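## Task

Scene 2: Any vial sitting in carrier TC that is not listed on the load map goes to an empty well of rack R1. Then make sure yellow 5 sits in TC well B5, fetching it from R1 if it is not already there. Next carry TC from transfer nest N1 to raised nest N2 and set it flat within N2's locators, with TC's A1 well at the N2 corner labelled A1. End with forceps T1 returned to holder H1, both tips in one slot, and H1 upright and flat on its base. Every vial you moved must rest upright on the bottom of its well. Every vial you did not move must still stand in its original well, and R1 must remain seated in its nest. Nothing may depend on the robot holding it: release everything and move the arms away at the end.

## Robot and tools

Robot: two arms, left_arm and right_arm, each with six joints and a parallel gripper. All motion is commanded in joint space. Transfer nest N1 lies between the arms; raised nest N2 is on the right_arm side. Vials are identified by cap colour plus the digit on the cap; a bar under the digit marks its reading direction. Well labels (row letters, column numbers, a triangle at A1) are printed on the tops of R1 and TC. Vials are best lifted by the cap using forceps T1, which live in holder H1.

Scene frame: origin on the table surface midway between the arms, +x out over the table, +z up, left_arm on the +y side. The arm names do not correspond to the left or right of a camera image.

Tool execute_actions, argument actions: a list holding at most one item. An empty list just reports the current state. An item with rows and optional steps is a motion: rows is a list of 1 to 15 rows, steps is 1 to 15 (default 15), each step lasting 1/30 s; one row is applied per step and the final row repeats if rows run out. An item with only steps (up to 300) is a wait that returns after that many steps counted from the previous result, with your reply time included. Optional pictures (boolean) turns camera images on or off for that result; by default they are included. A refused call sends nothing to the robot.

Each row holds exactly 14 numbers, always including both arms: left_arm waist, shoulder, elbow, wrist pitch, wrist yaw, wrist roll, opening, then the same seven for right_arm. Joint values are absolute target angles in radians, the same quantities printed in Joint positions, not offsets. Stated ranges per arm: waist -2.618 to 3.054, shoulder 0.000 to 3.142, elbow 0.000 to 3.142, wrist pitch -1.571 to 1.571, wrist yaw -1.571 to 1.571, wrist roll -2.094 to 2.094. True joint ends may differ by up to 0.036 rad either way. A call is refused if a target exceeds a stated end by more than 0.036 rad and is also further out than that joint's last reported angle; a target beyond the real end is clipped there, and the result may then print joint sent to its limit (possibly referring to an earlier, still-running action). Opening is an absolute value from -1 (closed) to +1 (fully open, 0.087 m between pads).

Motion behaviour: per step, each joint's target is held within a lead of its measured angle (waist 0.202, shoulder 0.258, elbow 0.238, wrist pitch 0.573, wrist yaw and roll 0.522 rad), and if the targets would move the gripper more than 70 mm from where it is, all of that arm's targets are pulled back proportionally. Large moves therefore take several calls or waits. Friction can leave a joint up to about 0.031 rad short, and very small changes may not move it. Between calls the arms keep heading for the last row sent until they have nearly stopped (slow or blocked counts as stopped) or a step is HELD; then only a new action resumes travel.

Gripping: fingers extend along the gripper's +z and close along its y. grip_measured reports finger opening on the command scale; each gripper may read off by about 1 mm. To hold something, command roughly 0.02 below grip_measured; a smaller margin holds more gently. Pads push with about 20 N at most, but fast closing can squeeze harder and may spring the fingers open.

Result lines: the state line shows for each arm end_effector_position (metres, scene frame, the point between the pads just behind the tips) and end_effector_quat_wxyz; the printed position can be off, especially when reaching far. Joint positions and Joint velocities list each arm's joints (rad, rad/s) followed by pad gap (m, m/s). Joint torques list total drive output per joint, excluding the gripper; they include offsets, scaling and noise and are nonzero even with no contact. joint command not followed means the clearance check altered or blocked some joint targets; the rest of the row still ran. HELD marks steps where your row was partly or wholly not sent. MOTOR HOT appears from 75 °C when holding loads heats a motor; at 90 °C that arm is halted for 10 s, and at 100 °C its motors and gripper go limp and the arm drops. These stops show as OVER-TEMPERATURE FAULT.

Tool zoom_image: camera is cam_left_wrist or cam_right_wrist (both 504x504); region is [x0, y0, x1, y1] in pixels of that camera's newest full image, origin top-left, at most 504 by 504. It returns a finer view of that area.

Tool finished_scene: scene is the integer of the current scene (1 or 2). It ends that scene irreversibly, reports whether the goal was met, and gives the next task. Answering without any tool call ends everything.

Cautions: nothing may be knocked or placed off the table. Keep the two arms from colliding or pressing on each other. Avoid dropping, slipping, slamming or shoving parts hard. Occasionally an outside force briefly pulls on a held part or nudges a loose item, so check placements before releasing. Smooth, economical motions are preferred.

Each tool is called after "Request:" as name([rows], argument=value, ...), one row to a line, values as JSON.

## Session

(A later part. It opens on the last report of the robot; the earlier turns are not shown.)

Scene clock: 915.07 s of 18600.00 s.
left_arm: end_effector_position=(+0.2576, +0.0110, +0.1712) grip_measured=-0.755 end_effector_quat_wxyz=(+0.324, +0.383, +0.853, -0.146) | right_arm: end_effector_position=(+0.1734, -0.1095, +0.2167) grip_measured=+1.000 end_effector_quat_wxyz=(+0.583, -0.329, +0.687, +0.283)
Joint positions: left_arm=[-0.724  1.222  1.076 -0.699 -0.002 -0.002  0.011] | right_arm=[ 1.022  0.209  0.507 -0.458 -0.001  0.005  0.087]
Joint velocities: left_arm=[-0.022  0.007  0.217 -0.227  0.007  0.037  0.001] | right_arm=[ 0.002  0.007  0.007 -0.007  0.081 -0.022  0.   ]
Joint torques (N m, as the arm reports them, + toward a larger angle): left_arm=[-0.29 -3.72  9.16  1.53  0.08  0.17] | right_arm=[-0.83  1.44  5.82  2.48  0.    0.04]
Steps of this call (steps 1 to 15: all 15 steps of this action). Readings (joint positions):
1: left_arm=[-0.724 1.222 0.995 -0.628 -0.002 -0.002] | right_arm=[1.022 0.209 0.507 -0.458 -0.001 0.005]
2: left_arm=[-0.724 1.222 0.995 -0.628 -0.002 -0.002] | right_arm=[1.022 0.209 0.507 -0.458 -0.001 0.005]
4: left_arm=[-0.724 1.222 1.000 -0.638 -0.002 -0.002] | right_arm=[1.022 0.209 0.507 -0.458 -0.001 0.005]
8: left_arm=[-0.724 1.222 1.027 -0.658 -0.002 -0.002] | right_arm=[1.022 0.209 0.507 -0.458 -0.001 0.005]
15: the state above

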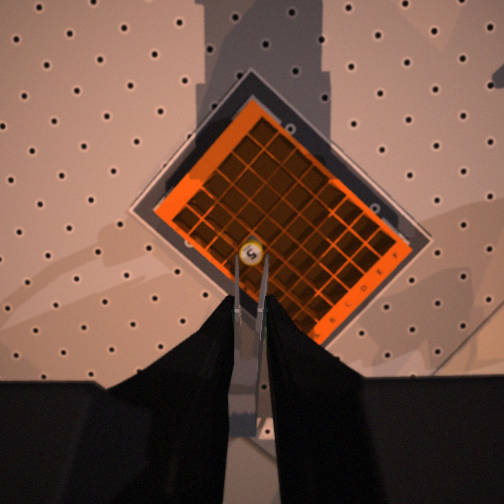

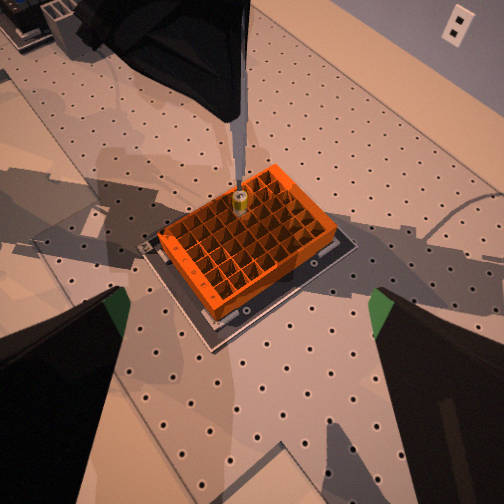

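Request:
execute_actions([
  {"rows":[[-0.715,1.2,1.125,-0.735,0.01,0.01,-0.765,1.01,0.2,0.5,-0.46,0,0,1],[-0.695,1.195,1.13,-0.745,0.02,0.025,-0.775,1.01,0.2,0.5,-0.46,0,0,1],[-0.67,1.19,1.135,-0.755,0.032,0.04,-0.785,1.01,0.2,0.5,-0.46,0,0,1],[-0.64,1.19,1.141,-0.765,0.044,0.055,-0.79,1.01,0.2,0.5,-0.46,0,0,1],[-0.605,1.19,1.141,-0.775,0.056,0.07,-0.79,1.01,0.2,0.5,-0.46,0,0,1],[-0.565,1.19,1.141,-0.785,0.068,0.085,-0.79,1.01,0.2,0.5,-0.46,0,0,1],[-0.525,1.19,1.141,-0.795,0.08,0.10,-0.79,1.03,0.2,0.5,-0.44,0,0,1],[-0.485,1.19,1.141,-0.805,0.092,0.115,-0.79,1.05,0.2,0.5,-0.42,0,0,1],[-0.445,1.19,1.141,-0.815,0.104,0.13,-0.79,1.07,0.2,0.5,-0.40,0,0,1],[-0.405,1.19,1.141,-0.825,0.116,0.145,-0.79,1.09,0.2,0.5,-0.38,0,0,1],[-0.365,1.19,1.141,-0.835,0.128,0.16,-0.79,1.11,0.2,0.5,-0.36,0,0,1],[-0.325,1.19,1.141,-0.845,0.14,0.175,-0.79,1.13,0.2,0.5,-0.34,0,0,1],[-0.285,1.19,1.141,-0.855,0.152,0.19,-0.79,1.15,0.2,0.5,-0.32,0,0,1],[-0.245,1.19,1.141,-0.864,0.164,0.205,-0.79,1.17,0.2,0.5,-0.30,0,0,1],[-0.205,1.19,1.141,-0.864,0.176,0.22,-0.79,1.19,0.2,0.5,-0.28,0,0,1]],"steps":15},
], pictures=false)

Request:
execute_actions([
  {"rows":[[-0.165,1.19,1.141,-0.864,0.188,0.235,-0.79,1.21,0.2,0.5,-0.26,0,0,1],[-0.125,1.19,1.141,-0.864,0.2,0.25,-0.79,1.23,0.2,0.5,-0.24,0,0,1],[-0.085,1.19,1.141,-0.864,0.212,0.265,-0.79,1.25,0.2,0.5,-0.22,0,0,1],[-0.045,1.19,1.141,-0.864,0.224,0.28,-0.79,1.27,0.2,0.5,-0.2,0,0,1],[-0.005,1.19,1.141,-0.864,0.236,0.295,-0.79,1.29,0.2,0.5,-0.18,0,0,1],[0.035,1.19,1.141,-0.864,0.248,0.31,-0.79,1.29,0.2,0.5,-0.16,0,0,1],[0.075,1.19,1.141,-0.864,0.26,0.325,-0.79,1.29,0.2,0.5,-0.14,0,0,1],[0.115,1.19,1.141,-0.864,0.272,0.34,-0.79,1.29,0.2,0.5,-0.12,0,0,1],[0.155,1.19,1.141,-0.864,0.284,0.355,-0.79,1.29,0.2,0.5,-0.1,0,0,1],[0.195,1.19,1.141,-0.864,0.296,0.37,-0.79,1.29,0.2,0.5,-0.1,0,0,1],[0.235,1.19,1.141,-0.864,0.308,0.385,-0.79,1.29,0.2,0.5,-0.1,0,0,1],[0.275,1.19,1.141,-0.864,0.32,0.40,-0.79,1.29,0.2,0.5,-0.1,0,0,1],[0.315,1.19,1.141,-0.864,0.33,0.415,-0.79,1.29,0.2,0.5,-0.1,0,0,1],[0.355,1.19,1.141,-0.864,0.33,0.425,-0.79,1.29,0.2,0.5,-0.1,0,0,1],[0.395,1.19,1.141,-0.864,0.33,0.425,-0.79,1.29,0.2,0.5,-0.1,0,0,1]],"steps":15},
], pictures=false)

Request:
execute_actions([
  {"rows":[[0.435,1.19,1.141,-0.864,0.33,0.425,-0.79,1.29,0.2,0.5,-0.1,0,0,1],[0.475,1.19,1.141,-0.864,0.33,0.425,-0.79,1.29,0.2,0.5,-0.1,0,0,1],[0.51,1.19,1.141,-0.864,0.33,0.425,-0.79,1.29,0.2,0.5,-0.1,0,0,1],[0.545,1.19,1.141,-0.864,0.33,0.425,-0.79,1.29,0.2,0.5,-0.1,0,0,1],[0.575,1.19,1.141,-0.864,0.33,0.425,-0.79,1.29,0.2,0.5,-0.1,0,0,1],[0.60,1.19,1.141,-0.864,0.33,0.425,-0.79,1.29,0.2,0.5,-0.1,0,0,1],[0.62,1.19,1.141,-0.864,0.33,0.425,-0.79,1.29,0.2,0.5,-0.1,0,0,1],[0.635,1.19,1.141,-0.864,0.33,0.425,-0.79,1.29,0.2,0.5,-0.1,0,0,1],[0.646,1.19,1.141,-0.864,0.33,0.425,-0.79,1.29,0.2,0.5,-0.1,0,0,1],[0.653,1.19,1.141,-0.864,0.33,0.425,-0.79,1.29,0.2,0.5,-0.1,0,0,1],[0.657,1.19,1.141,-0.864,0.33,0.425,-0.79,1.29,0.2,0.5,-0.1,0,0,1]],"steps":15},
])

Request:
zoom_image(camera="cam_left_wrist", region=[190, 190, 310, 310])

Request:
zoom_image(camera="cam_right_wrist", region=[180, 60, 330, 210])

Scene clock: 958.53 s of 18600.00 s.
left_arm: end_effector_position=(+0.3145, +0.1198, +0.1740) grip_measured=-0.789 end_effector_quat_wxyz=(+0.310, +0.277, +0.904, -0.095) | right_arm: end_effector_position=(+0.1542, -0.0894, +0.2350) grip_measured=+1.000 end_effector_quat_wxyz=(+0.590, -0.358, +0.643, +0.332)
Joint positions: left_arm=[-0.275  1.209  1.114 -0.824  0.119  0.156  0.009] | right_arm=[ 1.146  0.209  0.507 -0.383  0.     0.005  0.087]
Joint velocities: left_arm=[ 1.121 -0.017 -0.022 -0.256  0.198  0.388 -0.   ] | right_arm=[ 0.564  0.017 -0.007  0.476  0.051 -0.022  0.   ]
Joint torques (N m, as the arm reports them, + toward a larger angle): left_arm=[ 0.15 -3.97  8.72  1.45  0.24  0.23] | right_arm=[ 0.71  1.48  5.89  2.91 -0.01  0.03]
Steps of this call (steps 1 to 30: the robot went on to your last target; steps 31 to 90: nothing new was sent; then 39.97 s passed at rest; steps 91 to 105: all 15 steps of this action). Readings (joint positions):
91: left_arm=[-0.724 1.222 1.092 -0.725 -0.002 -0.001] | right_arm=[1.022 0.209 0.507 -0.458 -0.001 0.005]
92: left_arm=[-0.721 1.222 1.092 -0.727 0.002 0.003] | right_arm=[1.022 0.209 0.507 -0.458 -0.001 0.005]
94: left_arm=[-0.694 1.219 1.095 -0.739 0.016 0.018] | right_arm=[1.022 0.209 0.507 -0.458 -0.001 0.005]
98: left_arm=[-0.560 1.211 1.111 -0.765 0.050 0.061] | right_arm=[1.025 0.209 0.507 -0.458 -0.001 0.005]
105: the state above

Scene clock: 959.03 s of 18600.00 s.
left_arm: end_effector_position=(+0.3382, +0.2700, +0.1739) grip_measured=-0.790 end_effector_quat_wxyz=(+0.329, +0.125, +0.935, -0.046) | right_arm: end_effector_position=(+0.1314, -0.0687, +0.2934) grip_measured=+1.000 end_effector_quat_wxyz=(+0.634, -0.354, +0.548, +0.414)
Joint positions: left_arm=[ 0.324  1.209  1.114 -0.855  0.289  0.374  0.009] | right_arm=[ 1.278  0.209  0.507 -0.149  0.     0.005  0.087]
Joint velocities: left_arm=[ 1.131 -0.022 -0.012 -0.007  0.242  0.256 -0.001] | right_arm=[ 0.012 -0.012  0.012  0.154  0.066 -0.007  0.   ]
Joint torques (N m, as the arm reports them, + toward a larger angle): left_arm=[ 0.23 -3.88  8.77  1.3   0.35  0.21] | right_arm=[ 1.01  1.53  5.71  2.75 -0.01  0.04]
Steps of this call (steps 1 to 15: all 15 steps of this action). Readings (joint positions):
1: left_arm=[-0.235 1.209 1.114 -0.832 0.130 0.170] | right_arm=[1.167 0.209 0.507 -0.366 0.000 0.005]
2: left_arm=[-0.195 1.209 1.114 -0.837 0.142 0.185] | right_arm=[1.187 0.209 0.507 -0.348 0.000 0.005]
4: left_arm=[-0.116 1.209 1.114 -0.845 0.165 0.214] | right_arm=[1.227 0.209 0.507 -0.311 0.000 0.005]
8: left_arm=[0.044 1.209 1.114 -0.852 0.212 0.273] | right_arm=[1.277 0.209 0.507 -0.234 0.000 0.005]
15: the state above

Scene clock: 959.53 s of 18600.00 s.
left_arm: end_effector_position=(+0.3167, +0.3590, +0.1743) grip_measured=-0.790 end_effector_quat_wxyz=(+0.335, -0.004, +0.942, +0.004) | right_arm: end_effector_position=(+0.1314, -0.0686, +0.2980) grip_measured=+1.000 end_effector_quat_wxyz=(+0.639, -0.351, +0.542, +0.418)
Joint positions: left_arm=[ 0.65   1.209  1.114 -0.858  0.313  0.418  0.009] | right_arm=[ 1.278  0.209  0.507 -0.131  0.     0.005  0.087]
Joint velocities: left_arm=[-0.017 -0.007  0.017 -0.081  0.095 -0.022  0.   ] | right_arm=[-0.002 -0.002 -0.012 -0.022 -0.007  0.051  0.   ]
Joint torques (N m, as the arm reports them, + toward a larger angle): left_arm=[ 0.7  -3.88  8.75  1.35  0.32  0.23] | right_arm=[ 1.    1.53  5.71  2.74 -0.01  0.04]
Steps of this call (steps 1 to 15: all 15 steps of this action). Readings (joint positions):
1: left_arm=[0.364 1.209 1.114 -0.855 0.295 0.383] | right_arm=[1.278 0.209 0.507 -0.145 0.000 0.005]
2: left_arm=[0.404 1.209 1.114 -0.855 0.300 0.391] | right_arm=[1.278 0.209 0.507 -0.142 0.000 0.005]
4: left_arm=[0.481 1.209 1.114 -0.855 0.306 0.401] | right_arm=[1.278 0.209 0.507 -0.138 0.000 0.005]
8: left_arm=[0.600 1.209 1.114 -0.855 0.310 0.412] | right_arm=[1.278 0.209 0.507 -0.134 0.000 0.005]
15: the state above

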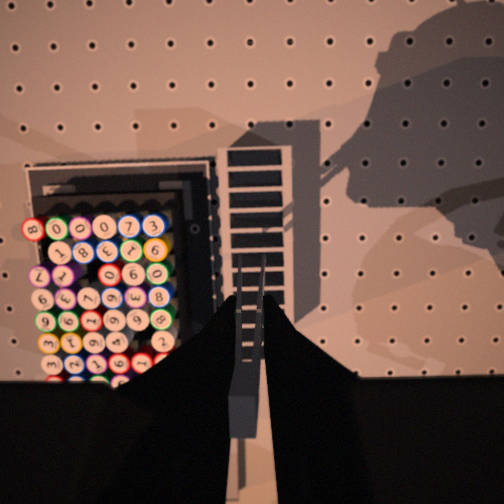

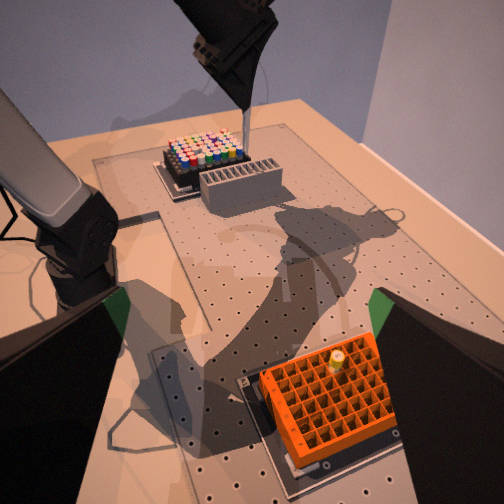

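Region (190, 190, 310, 310) of cam_left_wrist's 504x504 image, scaled by 4.200, with more detail than that image has.

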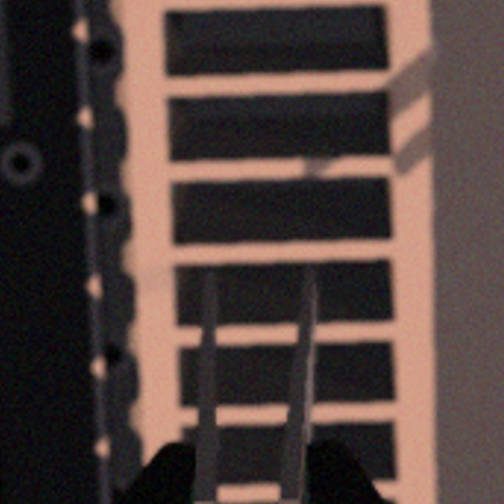

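Region (180, 60, 330, 210) of cam_right_wrist's 504x504 image, scaled by 3.360, with more detail than that image has.

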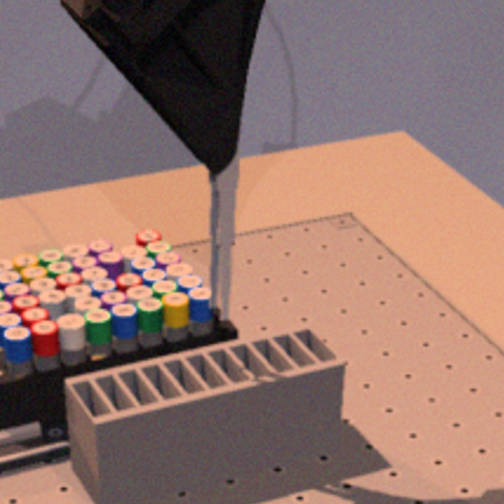

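Request:
execute_actions([
  {"rows":[[0.64,1.2,1.083,-0.835,0.336,0.425,-0.79,1.29,0.2,0.5,-0.1,0,0,1],[0.634,1.2,1.078,-0.825,0.336,0.425,-0.79,1.29,0.2,0.5,-0.1,0,0,1],[0.63,1.2,1.072,-0.815,0.336,0.425,-0.79,1.29,0.2,0.5,-0.1,0,0,1],[0.628,1.2,1.066,-0.805,0.336,0.425,-0.79,1.29,0.2,0.5,-0.1,0,0,1],[0.628,1.2,1.06,-0.795,0.336,0.425,-0.79,1.29,0.2,0.5,-0.1,0,0,1],[0.628,1.2,1.054,-0.787,0.336,0.425,-0.79,1.29,0.2,0.5,-0.1,0,0,1],[0.628,1.2,1.048,-0.78,0.336,0.425,-0.79,1.29,0.2,0.5,-0.1,0,0,1],[0.628,1.2,1.042,-0.773,0.336,0.425,-0.79,1.29,0.2,0.5,-0.1,0,0,1],[0.628,1.2,1.036,-0.768,0.336,0.425,-0.79,1.29,0.2,0.5,-0.1,0,0,1],[0.628,1.2,1.033,-0.766,0.336,0.425,-0.79,1.29,0.2,0.5,-0.1,0,0,1],[0.628,1.2,1.033,-0.766,0.336,0.425,-0.79,1.29,0.2,0.5,-0.1,0,0,1],[0.628,1.2,1.033,-0.768,0.336,0.425,-0.79,1.29,0.2,0.5,-0.1,0,0,1],[0.628,1.2,1.033,-0.772,0.336,0.425,-0.79,1.29,0.2,0.5,-0.1,0,0,1]],"steps":15},
], pictures=false)

Request:
execute_actions([
  {"steps":8},
])

Request:
zoom_image(camera="cam_left_wrist", region=[190, 190, 310, 310])

Request:
zoom_image(camera="cam_right_wrist", region=[210, 110, 290, 190])

Scene clock: 976.30 s of 18600.00 s.
left_arm: end_effector_position=(+0.3199, +0.3547, +0.1593) grip_measured=-0.790 end_effector_quat_wxyz=(+0.336, +0.005, +0.942, -0.002) | right_arm: end_effector_position=(+0.1314, -0.0686, +0.2981) grip_measured=+1.000 end_effector_quat_wxyz=(+0.639, -0.351, +0.542, +0.418)
Joint positions: left_arm=[ 0.637  1.209  1.054 -0.8    0.324  0.42   0.009] | right_arm=[ 1.278  0.209  0.507 -0.131  0.     0.005  0.087]
Joint velocities: left_arm=[ 0.002  0.017  0.002  0.066 -0.007  0.066 -0.   ] | right_arm=[-0.002 -0.017  0.007 -0.037 -0.007  0.037  0.   ]
Joint torques (N m, as the arm reports them, + toward a larger angle): left_arm=[-0.68 -3.32  5.55  1.58  0.34  0.21] | right_arm=[ 1.    1.54  5.7   2.75 -0.02  0.04]
Steps of this call (steps 1 to 15: the robot went on to your last target; steps 16 to 90: nothing new was sent; then 13.27 s passed at rest; steps 91 to 105: all 15 steps of this action). Readings (joint positions):
91: left_arm=[0.650 1.209 1.114 -0.859 0.319 0.420] | right_arm=[1.278 0.209 0.507 -0.131 0.000 0.005]
92: left_arm=[0.649 1.209 1.113 -0.856 0.319 0.420] | right_arm=[1.278 0.209 0.507 -0.131 0.000 0.005]
94: left_arm=[0.643 1.209 1.102 -0.844 0.321 0.420] | right_arm=[1.278 0.209 0.507 -0.131 0.000 0.005]
98: left_arm=[0.637 1.209 1.074 -0.821 0.324 0.420] | right_arm=[1.278 0.209 0.507 -0.131 0.000 0.005]
105: the state above

Scene clock: 976.57 s of 18600.00 s.
left_arm: end_effector_position=(+0.3210, +0.3553, +0.1600) grip_measured=-0.790 end_effector_quat_wxyz=(+0.339, +0.006, +0.941, -0.001) | right_arm: end_effector_position=(+0.1314, -0.0686, +0.2981) grip_measured=+1.000 end_effector_quat_wxyz=(+0.639, -0.351, +0.542, +0.418)
Joint positions: left_arm=[ 0.637  1.209  1.054 -0.794  0.324  0.42   0.009] | right_arm=[ 1.278  0.209  0.507 -0.131  0.     0.005  0.087]
Joint velocities: left_arm=[-0.022 -0.002 -0.002 -0.037 -0.095 -0.051 -0.001] | right_arm=[ 0.012  0.002  0.017  0.022 -0.022 -0.037  0.   ]
Joint torques (N m, as the arm reports them, + toward a larger angle): left_arm=[-0.7  -3.29  5.52  1.6   0.35  0.21] | right_arm=[ 1.01  1.54  5.7   2.74 -0.01  0.04]
Steps of this call (steps 1 to 8: the robot went on to your last target). Readings (joint positions):
1: left_arm=[0.637 1.209 1.054 -0.798 0.324 0.420] | right_arm=[1.278 0.209 0.507 -0.131 0.000 0.005]
2: left_arm=[0.637 1.209 1.054 -0.797 0.324 0.420] | right_arm=[1.278 0.209 0.507 -0.131 0.000 0.005]
4: left_arm=[0.637 1.209 1.054 -0.795 0.324 0.420] | right_arm=[1.278 0.209 0.507 -0.131 0.000 0.005]
8: the state above

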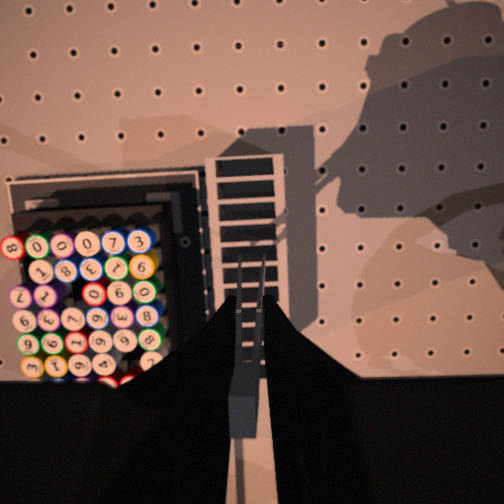

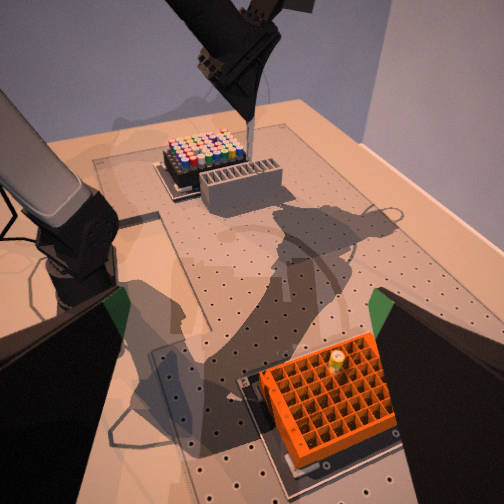

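Region (190, 190, 310, 310) of cam_left_wrist's 504x504 image, scaled by 4.200, with more detail than that image has.

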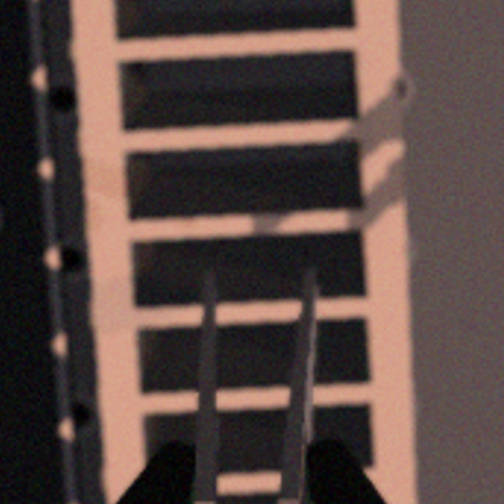

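Region (210, 110, 290, 190) of cam_right_wrist's 504x504 image, scaled by 6.300, with more detail than that image has.

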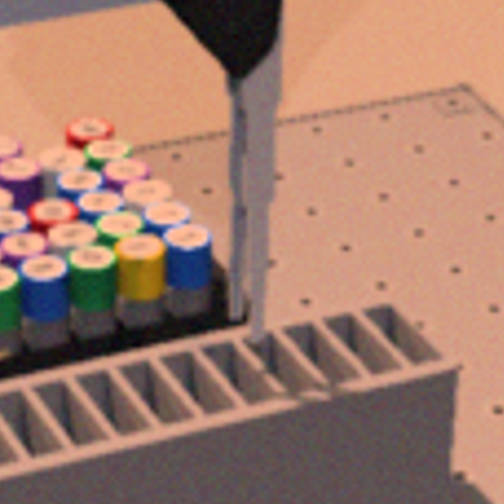

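Request:
execute_actions(actions=[])

Scene clock: 1002.17 s of 18600.00 s.
left_arm: end_effector_position=(+0.3212, +0.3554, +0.1601) grip_measured=-0.790 end_effector_quat_wxyz=(+0.339, +0.006, +0.941, -0.001) | right_arm: end_effector_position=(+0.1314, -0.0686, +0.2981) grip_measured=+1.000 end_effector_quat_wxyz=(+0.639, -0.351, +0.542, +0.418)
Joint positions: left_arm=[ 0.637  1.209  1.054 -0.793  0.324  0.42   0.009] | right_arm=[ 1.278  0.209  0.507 -0.131  0.     0.005  0.087]
Joint velocities: left_arm=[-0.007 -0.012 -0.007  0.066 -0.007 -0.022 -0.002] | right_arm=[ 0.007 -0.002  0.002  0.037  0.051 -0.051  0.   ]
Joint torques (N m, as the arm reports them, + toward a larger angle): left_arm=[-0.68 -3.29  5.5   1.59  0.35  0.21] | right_arm=[ 1.    1.53  5.7   2.74 -0.02  0.04]
Steps of this call (steps 1 to 15: the robot went on to your last target; steps 16 to 90: nothing new was sent; then 22.60 s passed at rest). Readings (joint positions):
1: left_arm=[0.637 1.209 1.054 -0.794 0.324 0.420] | right_arm=[1.278 0.209 0.507 -0.131 0.000 0.005]
2: left_arm=[0.637 1.209 1.054 -0.794 0.324 0.420] | right_arm=[1.278 0.209 0.507 -0.131 0.000 0.005]
4: left_arm=[0.637 1.209 1.054 -0.793 0.324 0.420] | right_arm=[1.278 0.209 0.507 -0.131 0.000 0.005]
8: left_arm=[0.637 1.209 1.054 -0.793 0.324 0.420] | right_arm=[1.278 0.209 0.507 -0.131 0.000 0.005]
90: the state above
All arms were judged still, so your last target was given up. Only a new action makes them travel on or press farther. Fingers that are still opening or closing keep moving.

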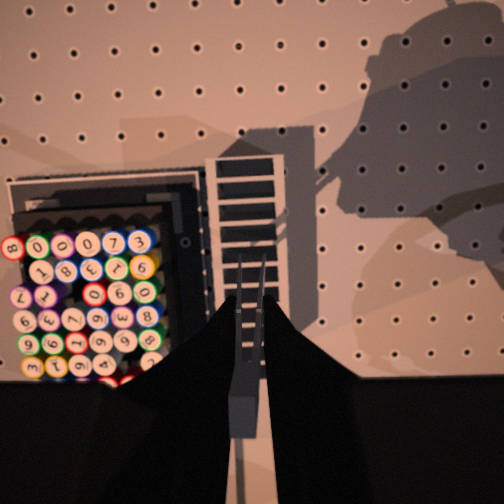

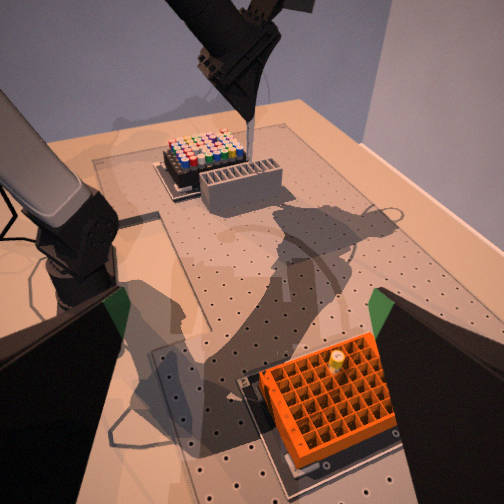

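Request:
execute_actions([
  {"rows":[[0.628,1.2,1.023,-0.771,0.336,0.425,-0.79,1.29,0.2,0.5,-0.1,0,0,1],[0.628,1.2,1.020,-0.765,0.336,0.425,-0.79,1.29,0.2,0.5,-0.1,0,0,1],[0.628,1.2,1.017,-0.759,0.336,0.425,-0.79,1.29,0.2,0.5,-0.1,0,0,1],[0.628,1.2,1.014,-0.754,0.336,0.425,-0.79,1.29,0.2,0.5,-0.1,0,0,1],[0.628,1.2,1.011,-0.750,0.336,0.425,-0.79,1.29,0.2,0.5,-0.1,0,0,1],[0.628,1.2,1.008,-0.747,0.336,0.425,-0.79,1.29,0.2,0.5,-0.1,0,0,1],[0.628,1.2,1.005,-0.744,0.336,0.425,-0.79,1.29,0.2,0.5,-0.1,0,0,1],[0.628,1.2,1.002,-0.742,0.336,0.425,-0.79,1.29,0.2,0.5,-0.1,0,0,1]],"steps":15},
], pictures=false)

Request:
execute_actions([
  {"steps":10},
])

Request:
zoom_image(camera="cam_left_wrist", region=[190, 190, 310, 310])

Request:
zoom_image(camera="cam_right_wrist", region=[210, 110, 290, 190])

Scene clock: 1013.33 s of 18600.00 s.
left_arm: end_effector_position=(+0.3210, +0.3552, +0.1521) grip_measured=-0.790 end_effector_quat_wxyz=(+0.338, +0.005, +0.941, -0.002) | right_arm: end_effector_position=(+0.1314, -0.0686, +0.2981) grip_measured=+1.000 end_effector_quat_wxyz=(+0.639, -0.351, +0.542, +0.418)
Joint positions: left_arm=[ 0.637  1.209  1.024 -0.766  0.324  0.42   0.009] | right_arm=[ 1.278  0.209  0.507 -0.131  0.     0.005  0.087]
Joint velocities: left_arm=[-0.017 -0.007 -0.012  0.037  0.037 -0.037  0.   ] | right_arm=[-0.007 -0.002  0.012  0.022  0.007  0.022  0.   ]
Joint torques (N m, as the arm reports them, + toward a larger angle): left_arm=[-0.7  -3.3   5.5   1.59  0.35  0.21] | right_arm=[ 1.    1.53  5.71  2.75 -0.02  0.04]
Steps of this call (steps 1 to 90: nothing new was sent; then 7.67 s passed at rest; steps 91 to 105: all 15 steps of this action). Readings (joint positions):
91: left_arm=[0.637 1.209 1.054 -0.793 0.324 0.420] | right_arm=[1.278 0.209 0.507 -0.131 0.000 0.005]
92: left_arm=[0.637 1.209 1.054 -0.792 0.324 0.420] | right_arm=[1.278 0.209 0.507 -0.131 0.000 0.005]
94: left_arm=[0.637 1.209 1.048 -0.784 0.324 0.420] | right_arm=[1.278 0.209 0.507 -0.131 0.000 0.005]
98: left_arm=[0.637 1.209 1.030 -0.774 0.324 0.420] | right_arm=[1.278 0.209 0.507 -0.131 0.000 0.005]
105: the state above

Scene clock: 1013.67 s of 18600.00 s.
left_arm: end_effector_position=(+0.3216, +0.3555, +0.1524) grip_measured=-0.790 end_effector_quat_wxyz=(+0.339, +0.006, +0.941, -0.001) | right_arm: end_effector_position=(+0.1314, -0.0686, +0.2981) grip_measured=+1.000 end_effector_quat_wxyz=(+0.639, -0.351, +0.542, +0.418)
Joint positions: left_arm=[ 0.637  1.209  1.024 -0.763  0.324  0.42   0.009] | right_arm=[ 1.278  0.209  0.507 -0.131  0.     0.005  0.087]
Joint velocities: left_arm=[-0.007  0.002 -0.012 -0.007  0.037 -0.051  0.   ] | right_arm=[-0.002 -0.007 -0.017 -0.081 -0.037 -0.007  0.   ]
Joint torques (N m, as the arm reports them, + toward a larger angle): left_arm=[-0.7  -3.29  5.5   1.58  0.35  0.21] | right_arm=[ 1.    1.53  5.71  2.74 -0.01  0.04]
Steps of this call (steps 1 to 10: the robot went on to your last target). Readings (joint positions):
1: left_arm=[0.637 1.209 1.024 -0.766 0.324 0.420] | right_arm=[1.278 0.209 0.507 -0.131 0.000 0.005]
2: left_arm=[0.637 1.209 1.024 -0.765 0.324 0.420] | right_arm=[1.278 0.209 0.507 -0.131 0.000 0.005]
4: left_arm=[0.637 1.209 1.024 -0.764 0.324 0.420] | right_arm=[1.278 0.209 0.507 -0.131 0.000 0.005]
8: left_arm=[0.637 1.209 1.024 -0.763 0.324 0.420] | right_arm=[1.278 0.209 0.507 -0.131 0.000 0.005]
10: the state above

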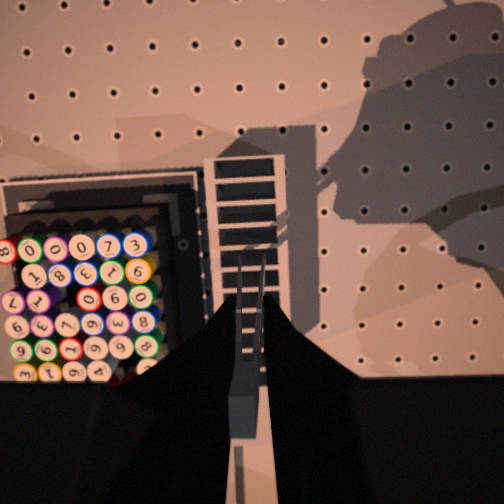

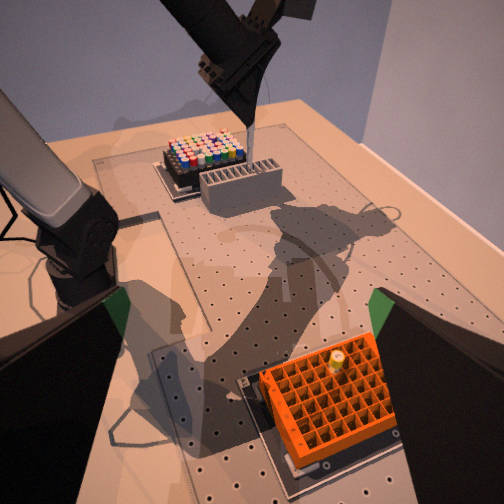

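Region (190, 190, 310, 310) of cam_left_wrist's 504x504 image, scaled by 4.200, with more detail than that image has.

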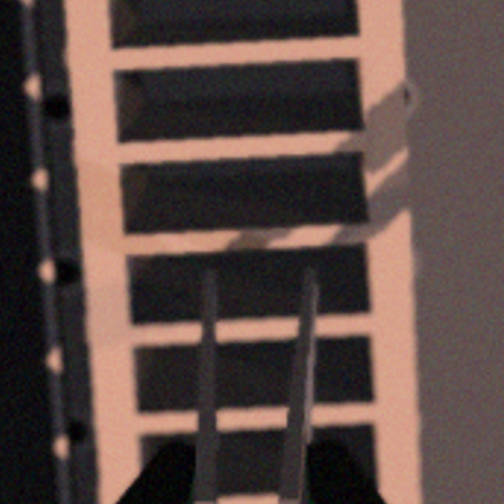

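Region (210, 110, 290, 190) of cam_right_wrist's 504x504 image, scaled by 6.300, with more detail than that image has.

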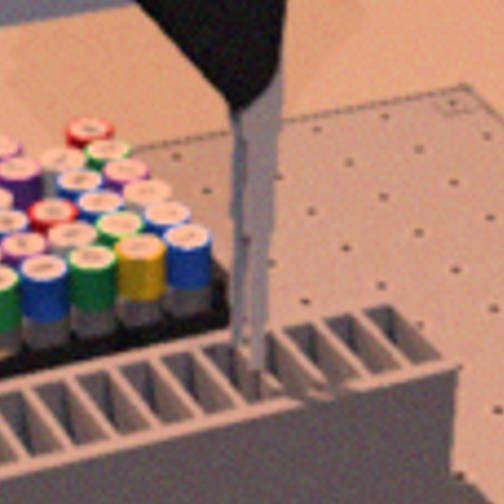

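Aligned. Continue down ~20 mm in two ramps.

Request:
execute_actions([
  {"rows":[[0.628,1.2,0.993,-0.741,0.336,0.425,-0.79,1.29,0.2,0.5,-0.1,0,0,1],[0.628,1.2,0.990,-0.735,0.336,0.425,-0.79,1.29,0.2,0.5,-0.1,0,0,1],[0.628,1.2,0.987,-0.729,0.336,0.425,-0.79,1.29,0.2,0.5,-0.1,0,0,1],[0.628,1.2,0.984,-0.723,0.336,0.425,-0.79,1.29,0.2,0.5,-0.1,0,0,1],[0.628,1.2,0.981,-0.717,0.336,0.425,-0.79,1.29,0.2,0.5,-0.1,0,0,1],[0.628,1.2,0.978,-0.712,0.336,0.425,-0.79,1.29,0.2,0.5,-0.1,0,0,1],[0.628,1.2,0.975,-0.708,0.336,0.425,-0.79,1.29,0.2,0.5,-0.1,0,0,1],[0.628,1.2,0.972,-0.705,0.336,0.425,-0.79,1.29,0.2,0.5,-0.1,0,0,1],[0.628,1.2,0.969,-0.702,0.336,0.425,-0.79,1.29,0.2,0.5,-0.1,0,0,1],[0.628,1.2,0.966,-0.699,0.336,0.425,-0.79,1.29,0.2,0.5,-0.1,0,0,1],[0.628,1.2,0.963,-0.696,0.336,0.425,-0.79,1.29,0.2,0.5,-0.1,0,0,1],[0.628,1.2,0.960,-0.693,0.336,0.425,-0.79,1.29,0.2,0.5,-0.1,0,0,1],[0.628,1.2,0.957,-0.690,0.336,0.425,-0.79,1.29,0.2,0.5,-0.1,0,0,1],[0.628,1.2,0.954,-0.687,0.336,0.425,-0.79,1.29,0.2,0.5,-0.1,0,0,1],[0.628,1.2,0.951,-0.684,0.336,0.425,-0.79,1.29,0.2,0.5,-0.1,0,0,1]],"steps":15},
], pictures=false)

Request:
execute_actions([
  {"rows":[[0.628,1.2,0.948,-0.681,0.336,0.425,-0.79,1.29,0.2,0.5,-0.1,0,0,1],[0.628,1.2,0.945,-0.678,0.336,0.425,-0.79,1.29,0.2,0.5,-0.1,0,0,1],[0.628,1.2,0.942,-0.675,0.336,0.425,-0.79,1.29,0.2,0.5,-0.1,0,0,1],[0.628,1.2,0.939,-0.672,0.336,0.425,-0.79,1.29,0.2,0.5,-0.1,0,0,1],[0.628,1.2,0.936,-0.669,0.336,0.425,-0.79,1.29,0.2,0.5,-0.1,0,0,1],[0.628,1.2,0.933,-0.666,0.336,0.425,-0.79,1.29,0.2,0.5,-0.1,0,0,1],[0.628,1.2,0.930,-0.664,0.336,0.425,-0.79,1.29,0.2,0.5,-0.1,0,0,1],[0.628,1.2,0.927,-0.663,0.336,0.425,-0.79,1.29,0.2,0.5,-0.1,0,0,1],[0.628,1.2,0.924,-0.663,0.336,0.425,-0.79,1.29,0.2,0.5,-0.1,0,0,1]],"steps":15},
])

Request:
zoom_image(camera="cam_left_wrist", region=[190, 190, 310, 310])

Request:
zoom_image(camera="cam_right_wrist", region=[210, 110, 290, 190])

Scene clock: 1039.70 s of 18600.00 s.
left_arm: end_effector_position=(+0.3221, +0.3557, +0.1412) grip_measured=-0.790 end_effector_quat_wxyz=(+0.339, +0.006, +0.941, -0.001) | right_arm: end_effector_position=(+0.1314, -0.0686, +0.2981) grip_measured=+1.000 end_effector_quat_wxyz=(+0.639, -0.351, +0.542, +0.418)
Joint positions: left_arm=[ 0.637  1.209  0.979 -0.718  0.325  0.42   0.009] | right_arm=[ 1.278  0.209  0.507 -0.131  0.     0.005  0.087]
Joint velocities: left_arm=[-0.002  0.002 -0.076  0.154  0.022 -0.037 -0.001] | right_arm=[ 0.002 -0.002  0.002  0.037 -0.051 -0.007  0.   ]
Joint torques (N m, as the arm reports them, + toward a larger angle): left_arm=[-0.7  -3.27  5.43  1.59  0.34  0.21] | right_arm=[ 1.    1.54  5.71  2.74 -0.02  0.04]
Steps of this call (steps 1 to 15: the robot went on to your last target; steps 16 to 90: nothing new was sent; then 22.53 s passed at rest; steps 91 to 105: all 15 steps of this action). Readings (joint positions):
91: left_arm=[0.637 1.209 1.024 -0.763 0.324 0.420] | right_arm=[1.278 0.209 0.507 -0.131 0.000 0.005]
92: left_arm=[0.637 1.209 1.024 -0.762 0.324 0.420] | right_arm=[1.278 0.209 0.507 -0.131 0.000 0.005]
94: left_arm=[0.637 1.209 1.018 -0.754 0.325 0.420] | right_arm=[1.278 0.209 0.507 -0.131 0.000 0.005]
98: left_arm=[0.637 1.209 1.000 -0.741 0.325 0.420] | right_arm=[1.278 0.209 0.507 -0.131 0.000 0.005]
105: the state above

Scene clock: 1040.20 s of 18600.00 s.
left_arm: end_effector_position=(+0.3215, +0.3554, +0.1326) grip_measured=-0.790 end_effector_quat_wxyz=(+0.338, +0.006, +0.941, -0.002) | right_arm: end_effector_position=(+0.1314, -0.0686, +0.2981) grip_measured=+1.000 end_effector_quat_wxyz=(+0.639, -0.351, +0.542, +0.418)
Joint positions: left_arm=[ 0.637  1.209  0.946 -0.687  0.325  0.42   0.009] | right_arm=[ 1.278  0.209  0.507 -0.131  0.     0.005  0.087]
Joint velocities: left_arm=[-0.002  0.007  0.002  0.007 -0.051  0.007  0.   ] | right_arm=[ 0.012  0.007 -0.002 -0.081 -0.051 -0.037  0.   ]
Joint torques (N m, as the arm reports them, + toward a larger angle): left_arm=[-0.7  -3.31  5.48  1.58  0.35  0.21] | right_arm=[ 1.01  1.54  5.7   2.75 -0.02  0.04]
Steps of this call (steps 1 to 15: all 15 steps of this action). Readings (joint positions):
1: left_arm=[0.637 1.209 0.976 -0.715 0.325 0.420] | right_arm=[1.278 0.209 0.507 -0.131 0.000 0.005]
2: left_arm=[0.637 1.209 0.973 -0.712 0.325 0.420] | right_arm=[1.278 0.209 0.507 -0.131 0.000 0.005]
4: left_arm=[0.637 1.209 0.967 -0.705 0.325 0.420] | right_arm=[1.278 0.209 0.507 -0.131 0.000 0.005]
8: left_arm=[0.637 1.209 0.955 -0.694 0.325 0.420] | right_arm=[1.278 0.209 0.507 -0.131 0.000 0.005]
15: the state above

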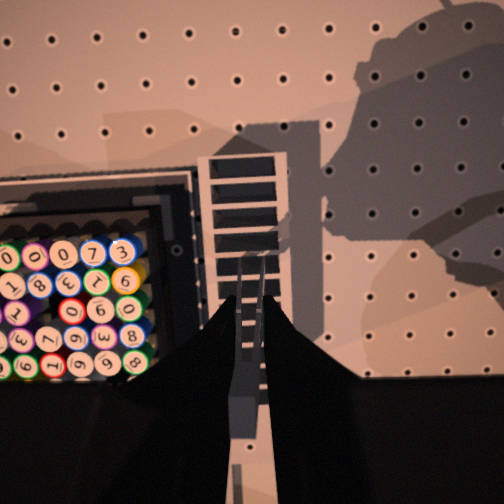

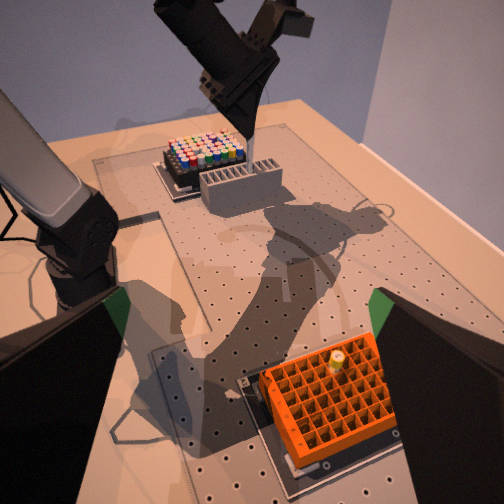

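Region (190, 190, 310, 310) of cam_left_wrist's 504x504 image, scaled by 4.200, with more detail than that image has.

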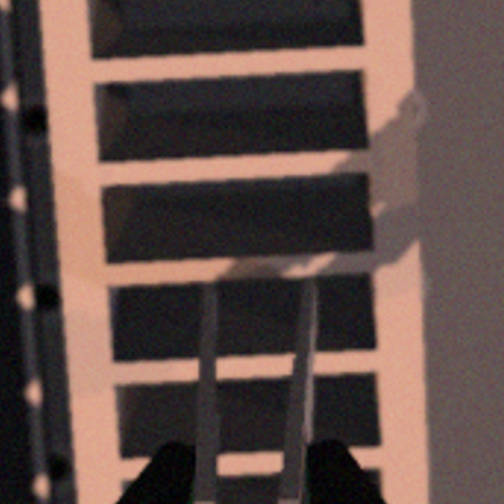

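Region (210, 110, 290, 190) of cam_right_wrist's 504x504 image, scaled by 6.300, with more detail than that image has.

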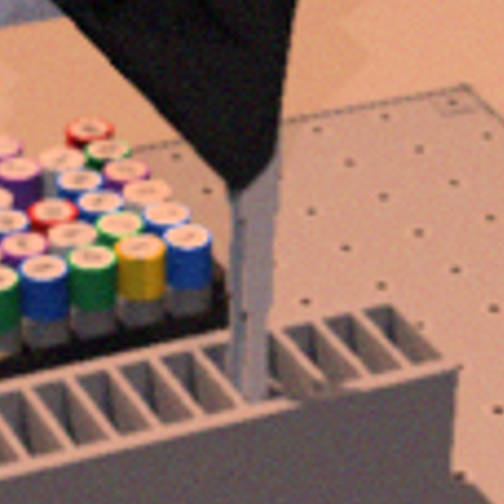

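Request:
execute_actions([
  {"rows":[[0.628,1.2,0.915,-0.662,0.336,0.425,-0.79,1.29,0.2,0.5,-0.1,0,0,1],[0.628,1.2,0.912,-0.656,0.336,0.425,-0.79,1.29,0.2,0.5,-0.1,0,0,1],[0.628,1.2,0.909,-0.650,0.336,0.425,-0.79,1.29,0.2,0.5,-0.1,0,0,1],[0.628,1.2,0.906,-0.644,0.336,0.425,-0.79,1.29,0.2,0.5,-0.1,0,0,1],[0.628,1.2,0.902,-0.638,0.336,0.425,-0.79,1.29,0.2,0.5,-0.1,0,0,1],[0.628,1.2,0.898,-0.632,0.336,0.425,-0.79,1.29,0.2,0.5,-0.1,0,0,1],[0.628,1.2,0.894,-0.627,0.336,0.425,-0.79,1.29,0.2,0.5,-0.1,0,0,1],[0.628,1.2,0.890,-0.622,0.336,0.425,-0.79,1.29,0.2,0.5,-0.1,0,0,1],[0.628,1.2,0.886,-0.618,0.336,0.425,-0.79,1.29,0.2,0.5,-0.1,0,0,1],[0.628,1.2,0.882,-0.614,0.336,0.425,-0.79,1.29,0.2,0.5,-0.1,0,0,1],[0.628,1.2,0.878,-0.610,0.336,0.425,-0.79,1.29,0.2,0.5,-0.1,0,0,1],[0.628,1.2,0.874,-0.606,0.336,0.425,-0.79,1.29,0.2,0.5,-0.1,0,0,1],[0.628,1.2,0.870,-0.602,0.336,0.425,-0.79,1.29,0.2,0.5,-0.1,0,0,1],[0.628,1.2,0.866,-0.598,0.336,0.425,-0.79,1.29,0.2,0.5,-0.1,0,0,1],[0.628,1.2,0.862,-0.594,0.336,0.425,-0.79,1.29,0.2,0.5,-0.1,0,0,1]],"steps":15},
], pictures=false)

Request:
execute_actions([
  {"rows":[[0.628,1.2,0.858,-0.590,0.336,0.425,-0.79,1.29,0.2,0.5,-0.1,0,0,1],[0.628,1.2,0.854,-0.586,0.336,0.425,-0.79,1.29,0.2,0.5,-0.1,0,0,1],[0.628,1.2,0.850,-0.582,0.336,0.425,-0.79,1.29,0.2,0.5,-0.1,0,0,1],[0.628,1.2,0.846,-0.578,0.336,0.425,-0.79,1.29,0.2,0.5,-0.1,0,0,1],[0.628,1.2,0.842,-0.574,0.336,0.425,-0.79,1.29,0.2,0.5,-0.1,0,0,1],[0.628,1.2,0.838,-0.570,0.336,0.425,-0.79,1.29,0.2,0.5,-0.1,0,0,1],[0.628,1.2,0.835,-0.567,0.336,0.425,-0.79,1.29,0.2,0.5,-0.1,0,0,1],[0.628,1.2,0.832,-0.564,0.336,0.425,-0.79,1.29,0.2,0.5,-0.1,0,0,1],[0.628,1.2,0.829,-0.562,0.336,0.425,-0.79,1.29,0.2,0.5,-0.1,0,0,1],[0.628,1.2,0.826,-0.560,0.336,0.425,-0.79,1.29,0.2,0.5,-0.1,0,0,1],[0.628,1.2,0.823,-0.559,0.336,0.425,-0.79,1.29,0.2,0.5,-0.1,0,0,1],[0.628,1.2,0.820,-0.558,0.336,0.425,-0.79,1.29,0.2,0.5,-0.1,0,0,1]],"steps":15},
], pictures=false)

Request:
execute_actions([
  {"steps":10},
])

Request:
zoom_image(camera="cam_right_wrist", region=[200, 100, 300, 200])

Scene clock: 1064.60 s of 18600.00 s.
left_arm: end_effector_position=(+0.3211, +0.3552, +0.1190) grip_measured=-0.790 end_effector_quat_wxyz=(+0.339, +0.006, +0.941, -0.002) | right_arm: end_effector_position=(+0.1314, -0.0686, +0.2981) grip_measured=+1.000 end_effector_quat_wxyz=(+0.639, -0.351, +0.542, +0.418)
Joint positions: left_arm=[ 0.637  1.209  0.892 -0.632  0.325  0.42   0.009] | right_arm=[ 1.278  0.209  0.507 -0.131  0.     0.005  0.087]
Joint velocities: left_arm=[-0.022 -0.007 -0.11   0.095  0.007  0.037 -0.001] | right_arm=[-0.022  0.012 -0.002 -0.007 -0.007  0.037  0.   ]
Joint torques (N m, as the arm reports them, + toward a larger angle): left_arm=[-0.7  -3.27  5.5   1.57  0.34  0.21] | right_arm=[ 1.01  1.53  5.71  2.75 -0.02  0.04]
Steps of this call (steps 1 to 15: the robot went on to your last target; steps 16 to 90: nothing new was sent; then 20.90 s passed at rest; steps 91 to 105: all 15 steps of this action). Readings (joint positions):
91: left_arm=[0.637 1.209 0.946 -0.684 0.325 0.420] | right_arm=[1.278 0.209 0.507 -0.131 0.000 0.005]
92: left_arm=[0.637 1.209 0.946 -0.683 0.325 0.420] | right_arm=[1.278 0.209 0.507 -0.131 0.000 0.005]
94: left_arm=[0.637 1.209 0.940 -0.675 0.325 0.420] | right_arm=[1.278 0.209 0.507 -0.131 0.000 0.005]
98: left_arm=[0.637 1.209 0.919 -0.660 0.325 0.420] | right_arm=[1.278 0.209 0.507 -0.131 0.000 0.005]
105: the state above

Scene clock: 1065.10 s of 18600.00 s.
left_arm: end_effector_position=(+0.3197, +0.3543, +0.1065) grip_measured=-0.790 end_effector_quat_wxyz=(+0.338, +0.006, +0.941, -0.002) | right_arm: end_effector_position=(+0.1314, -0.0686, +0.2981) grip_measured=+1.000 end_effector_quat_wxyz=(+0.639, -0.351, +0.542, +0.418)
Joint positions: left_arm=[ 0.637  1.209  0.843 -0.585  0.325  0.42   0.009] | right_arm=[ 1.278  0.209  0.507 -0.131  0.     0.005  0.087]
Joint velocities: left_arm=[ 0.002 -0.012 -0.032  0.051  0.022  0.051 -0.   ] | right_arm=[-0.002  0.022 -0.002  0.051 -0.066 -0.051  0.   ]
Joint torques (N m, as the arm reports them, + toward a larger angle): left_arm=[-0.72 -3.28  5.77  1.6   0.35  0.21] | right_arm=[ 0.99  1.54  5.7   2.75 -0.02  0.04]
Steps of this call (steps 1 to 15: all 15 steps of this action). Readings (joint positions):
1: left_arm=[0.637 1.209 0.887 -0.628 0.325 0.420] | right_arm=[1.278 0.209 0.507 -0.131 0.000 0.005]
2: left_arm=[0.637 1.209 0.884 -0.623 0.325 0.420] | right_arm=[1.278 0.209 0.507 -0.131 0.000 0.005]
4: left_arm=[0.637 1.209 0.876 -0.615 0.325 0.420] | right_arm=[1.278 0.209 0.507 -0.131 0.000 0.005]
8: left_arm=[0.637 1.209 0.860 -0.600 0.325 0.420] | right_arm=[1.278 0.209 0.507 -0.131 0.000 0.005]
15: the state above

Scene clock: 1065.43 s of 18600.00 s.
left_arm: end_effector_position=(+0.3206, +0.3549, +0.1070) grip_measured=-0.790 end_effector_quat_wxyz=(+0.340, +0.006, +0.940, -0.001) | right_arm: end_effector_position=(+0.1314, -0.0686, +0.2981) grip_measured=+1.000 end_effector_quat_wxyz=(+0.639, -0.351, +0.542, +0.418)
Joint positions: left_arm=[ 0.637  1.209  0.842 -0.58   0.325  0.42   0.009] | right_arm=[ 1.278  0.209  0.507 -0.131  0.     0.005  0.087]
Joint velocities: left_arm=[ 0.002 -0.012 -0.012  0.051 -0.022 -0.081  0.001] | right_arm=[-0.002 -0.022 -0.012 -0.051 -0.095 -0.022  0.   ]
Joint torques (N m, as the arm reports them, + toward a larger angle): left_arm=[-0.7  -3.28  5.43  1.56  0.35  0.21] | right_arm=[ 1.    1.54  5.71  2.75 -0.02  0.04]
Steps of this call (steps 1 to 10: the robot went on to your last target). Readings (joint positions):
1: left_arm=[0.637 1.209 0.842 -0.584 0.325 0.420] | right_arm=[1.278 0.209 0.507 -0.131 0.000 0.005]
2: left_arm=[0.637 1.209 0.842 -0.583 0.325 0.420] | right_arm=[1.278 0.209 0.507 -0.131 0.000 0.005]
4: left_arm=[0.637 1.209 0.842 -0.581 0.325 0.420] | right_arm=[1.278 0.209 0.507 -0.131 0.000 0.005]
8: left_arm=[0.637 1.209 0.842 -0.580 0.325 0.420] | right_arm=[1.278 0.209 0.507 -0.131 0.000 0.005]
10: the state above

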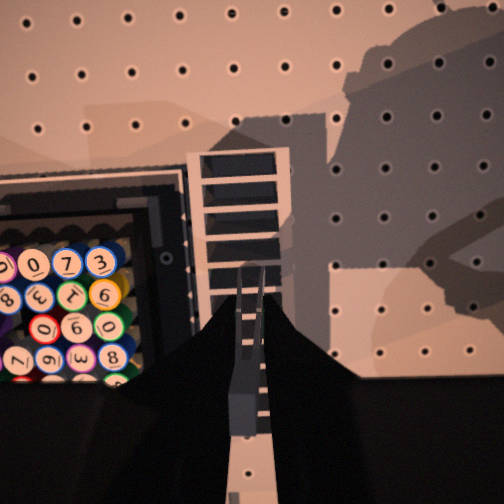

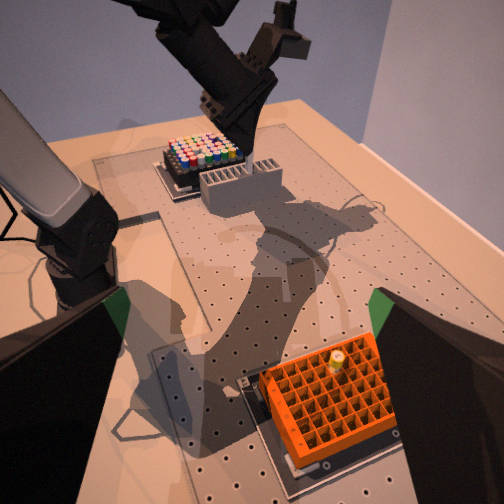

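Region (200, 100, 300, 200) of cam_right_wrist's 504x504 image, scaled by 5.040, with more detail than that image has.

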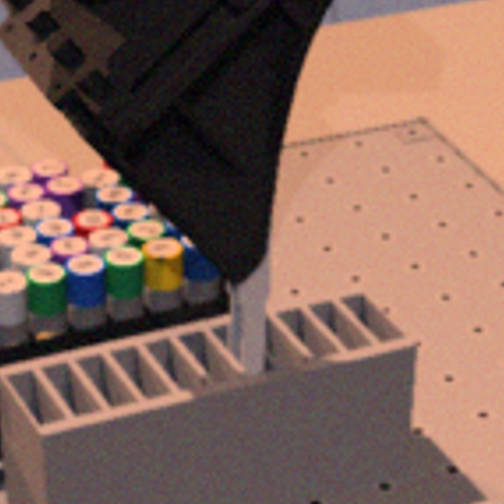

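Another ~4 mm down.

Request:
execute_actions([
  {"rows":[[0.628,1.2,0.811,-0.556,0.336,0.425,-0.79,1.29,0.2,0.5,-0.1,0,0,1],[0.628,1.2,0.808,-0.550,0.336,0.425,-0.79,1.29,0.2,0.5,-0.1,0,0,1],[0.628,1.2,0.805,-0.545,0.336,0.425,-0.79,1.29,0.2,0.5,-0.1,0,0,1],[0.628,1.2,0.803,-0.542,0.336,0.425,-0.79,1.29,0.2,0.5,-0.1,0,0,1]],"steps":15},
])

Scene clock: 1070.40 s of 18600.00 s.
left_arm: end_effector_position=(+0.3198, +0.3544, +0.1024) grip_measured=-0.790 end_effector_quat_wxyz=(+0.339, +0.006, +0.941, -0.001) | right_arm: end_effector_position=(+0.1314, -0.0686, +0.2981) grip_measured=+1.000 end_effector_quat_wxyz=(+0.639, -0.351, +0.542, +0.418)
Joint positions: left_arm=[ 0.637  1.209  0.825 -0.564  0.325  0.42   0.009] | right_arm=[ 1.278  0.209  0.507 -0.131  0.     0.005  0.087]
Joint velocities: left_arm=[-0.007  0.007 -0.012  0.007 -0.081  0.007 -0.   ] | right_arm=[ 0.002  0.002 -0.007 -0.022  0.051 -0.037  0.   ]
Joint torques (N m, as the arm reports them, + toward a larger angle): left_arm=[-0.69 -3.27  5.46  1.61  0.34  0.21] | right_arm=[ 1.    1.53  5.7   2.74 -0.02  0.04]
Steps of this call (steps 1 to 15: the robot went on to your last target; steps 16 to 90: nothing new was sent; then 1.47 s passed at rest; steps 91 to 105: all 15 steps of this action). Readings (joint positions):
91: left_arm=[0.637 1.209 0.842 -0.579 0.325 0.420] | right_arm=[1.278 0.209 0.507 -0.131 0.000 0.005]
92: left_arm=[0.637 1.209 0.842 -0.578 0.325 0.420] | right_arm=[1.278 0.209 0.507 -0.131 0.000 0.005]
94: left_arm=[0.637 1.209 0.837 -0.570 0.325 0.420] | right_arm=[1.278 0.209 0.507 -0.131 0.000 0.005]
98: left_arm=[0.637 1.209 0.825 -0.567 0.325 0.420] | right_arm=[1.278 0.209 0.507 -0.131 0.000 0.005]
105: the state above

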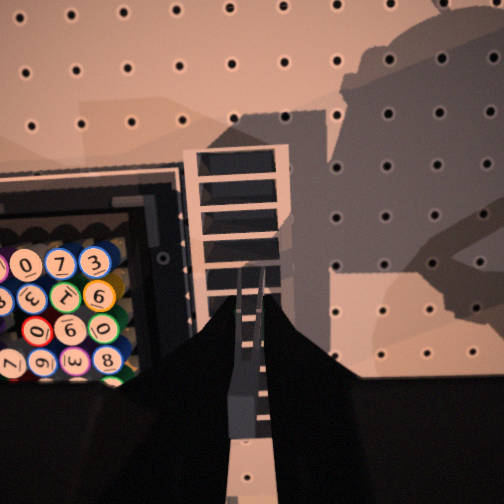

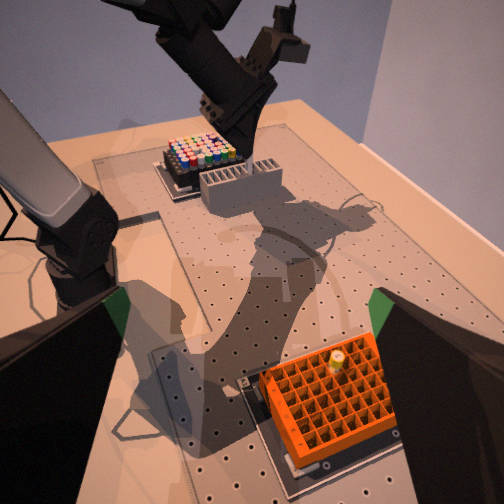

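Request:
execute_actions([
  {"rows":[[0.628,1.2,0.794,-0.540,0.336,0.425,-0.79,1.29,0.2,0.5,-0.1,0,0,1],[0.628,1.2,0.792,-0.535,0.336,0.425,-0.79,1.29,0.2,0.5,-0.1,0,0,1],[0.628,1.2,0.791,-0.530,0.336,0.425,-0.79,1.29,0.2,0.5,-0.1,0,0,1]],"steps":15},
])

Scene clock: 1074.83 s of 18600.00 s.
left_arm: end_effector_position=(+0.3220, +0.3556, +0.1037) grip_measured=-0.790 end_effector_quat_wxyz=(+0.344, +0.007, +0.939, +0.001) | right_arm: end_effector_position=(+0.1314, -0.0686, +0.2981) grip_measured=+1.000 end_effector_quat_wxyz=(+0.639, -0.351, +0.542, +0.418)
Joint positions: left_arm=[ 0.637  1.209  0.825 -0.552  0.325  0.42   0.009] | right_arm=[ 1.278  0.209  0.507 -0.131  0.     0.005  0.087]
Joint velocities: left_arm=[ 0.002 -0.007 -0.012  0.022 -0.037 -0.037 -0.   ] | right_arm=[ 0.002 -0.012  0.002 -0.007 -0.051 -0.037  0.   ]
Joint torques (N m, as the arm reports them, + toward a larger angle): left_arm=[-0.7  -3.28  4.66  1.61  0.34  0.21] | right_arm=[ 1.    1.54  5.7   2.74 -0.02  0.04]
Steps of this call (steps 1 to 15: the robot went on to your last target; steps 16 to 90: nothing new was sent; then 0.93 s passed at rest; steps 91 to 105: all 15 steps of this action). Readings (joint positions):
91: left_arm=[0.637 1.209 0.825 -0.562 0.325 0.420] | right_arm=[1.278 0.209 0.507 -0.131 0.000 0.005]
92: left_arm=[0.637 1.209 0.825 -0.562 0.325 0.420] | right_arm=[1.278 0.209 0.507 -0.131 0.000 0.005]
94: left_arm=[0.637 1.209 0.825 -0.558 0.325 0.420] | right_arm=[1.278 0.209 0.507 -0.131 0.000 0.005]
98: left_arm=[0.637 1.209 0.825 -0.554 0.325 0.420] | right_arm=[1.278 0.209 0.507 -0.131 0.000 0.005]
105: the state above

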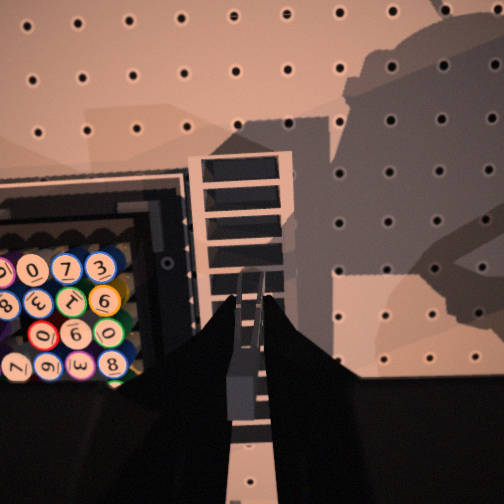

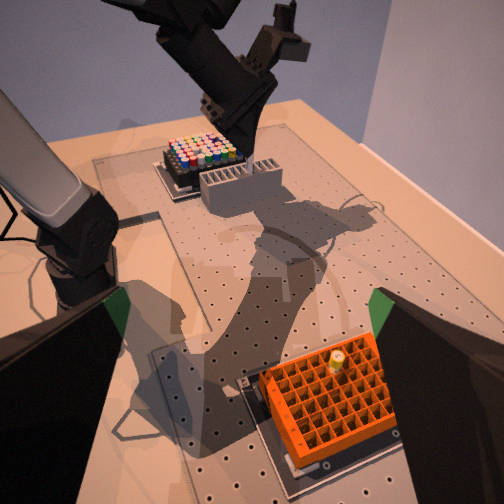

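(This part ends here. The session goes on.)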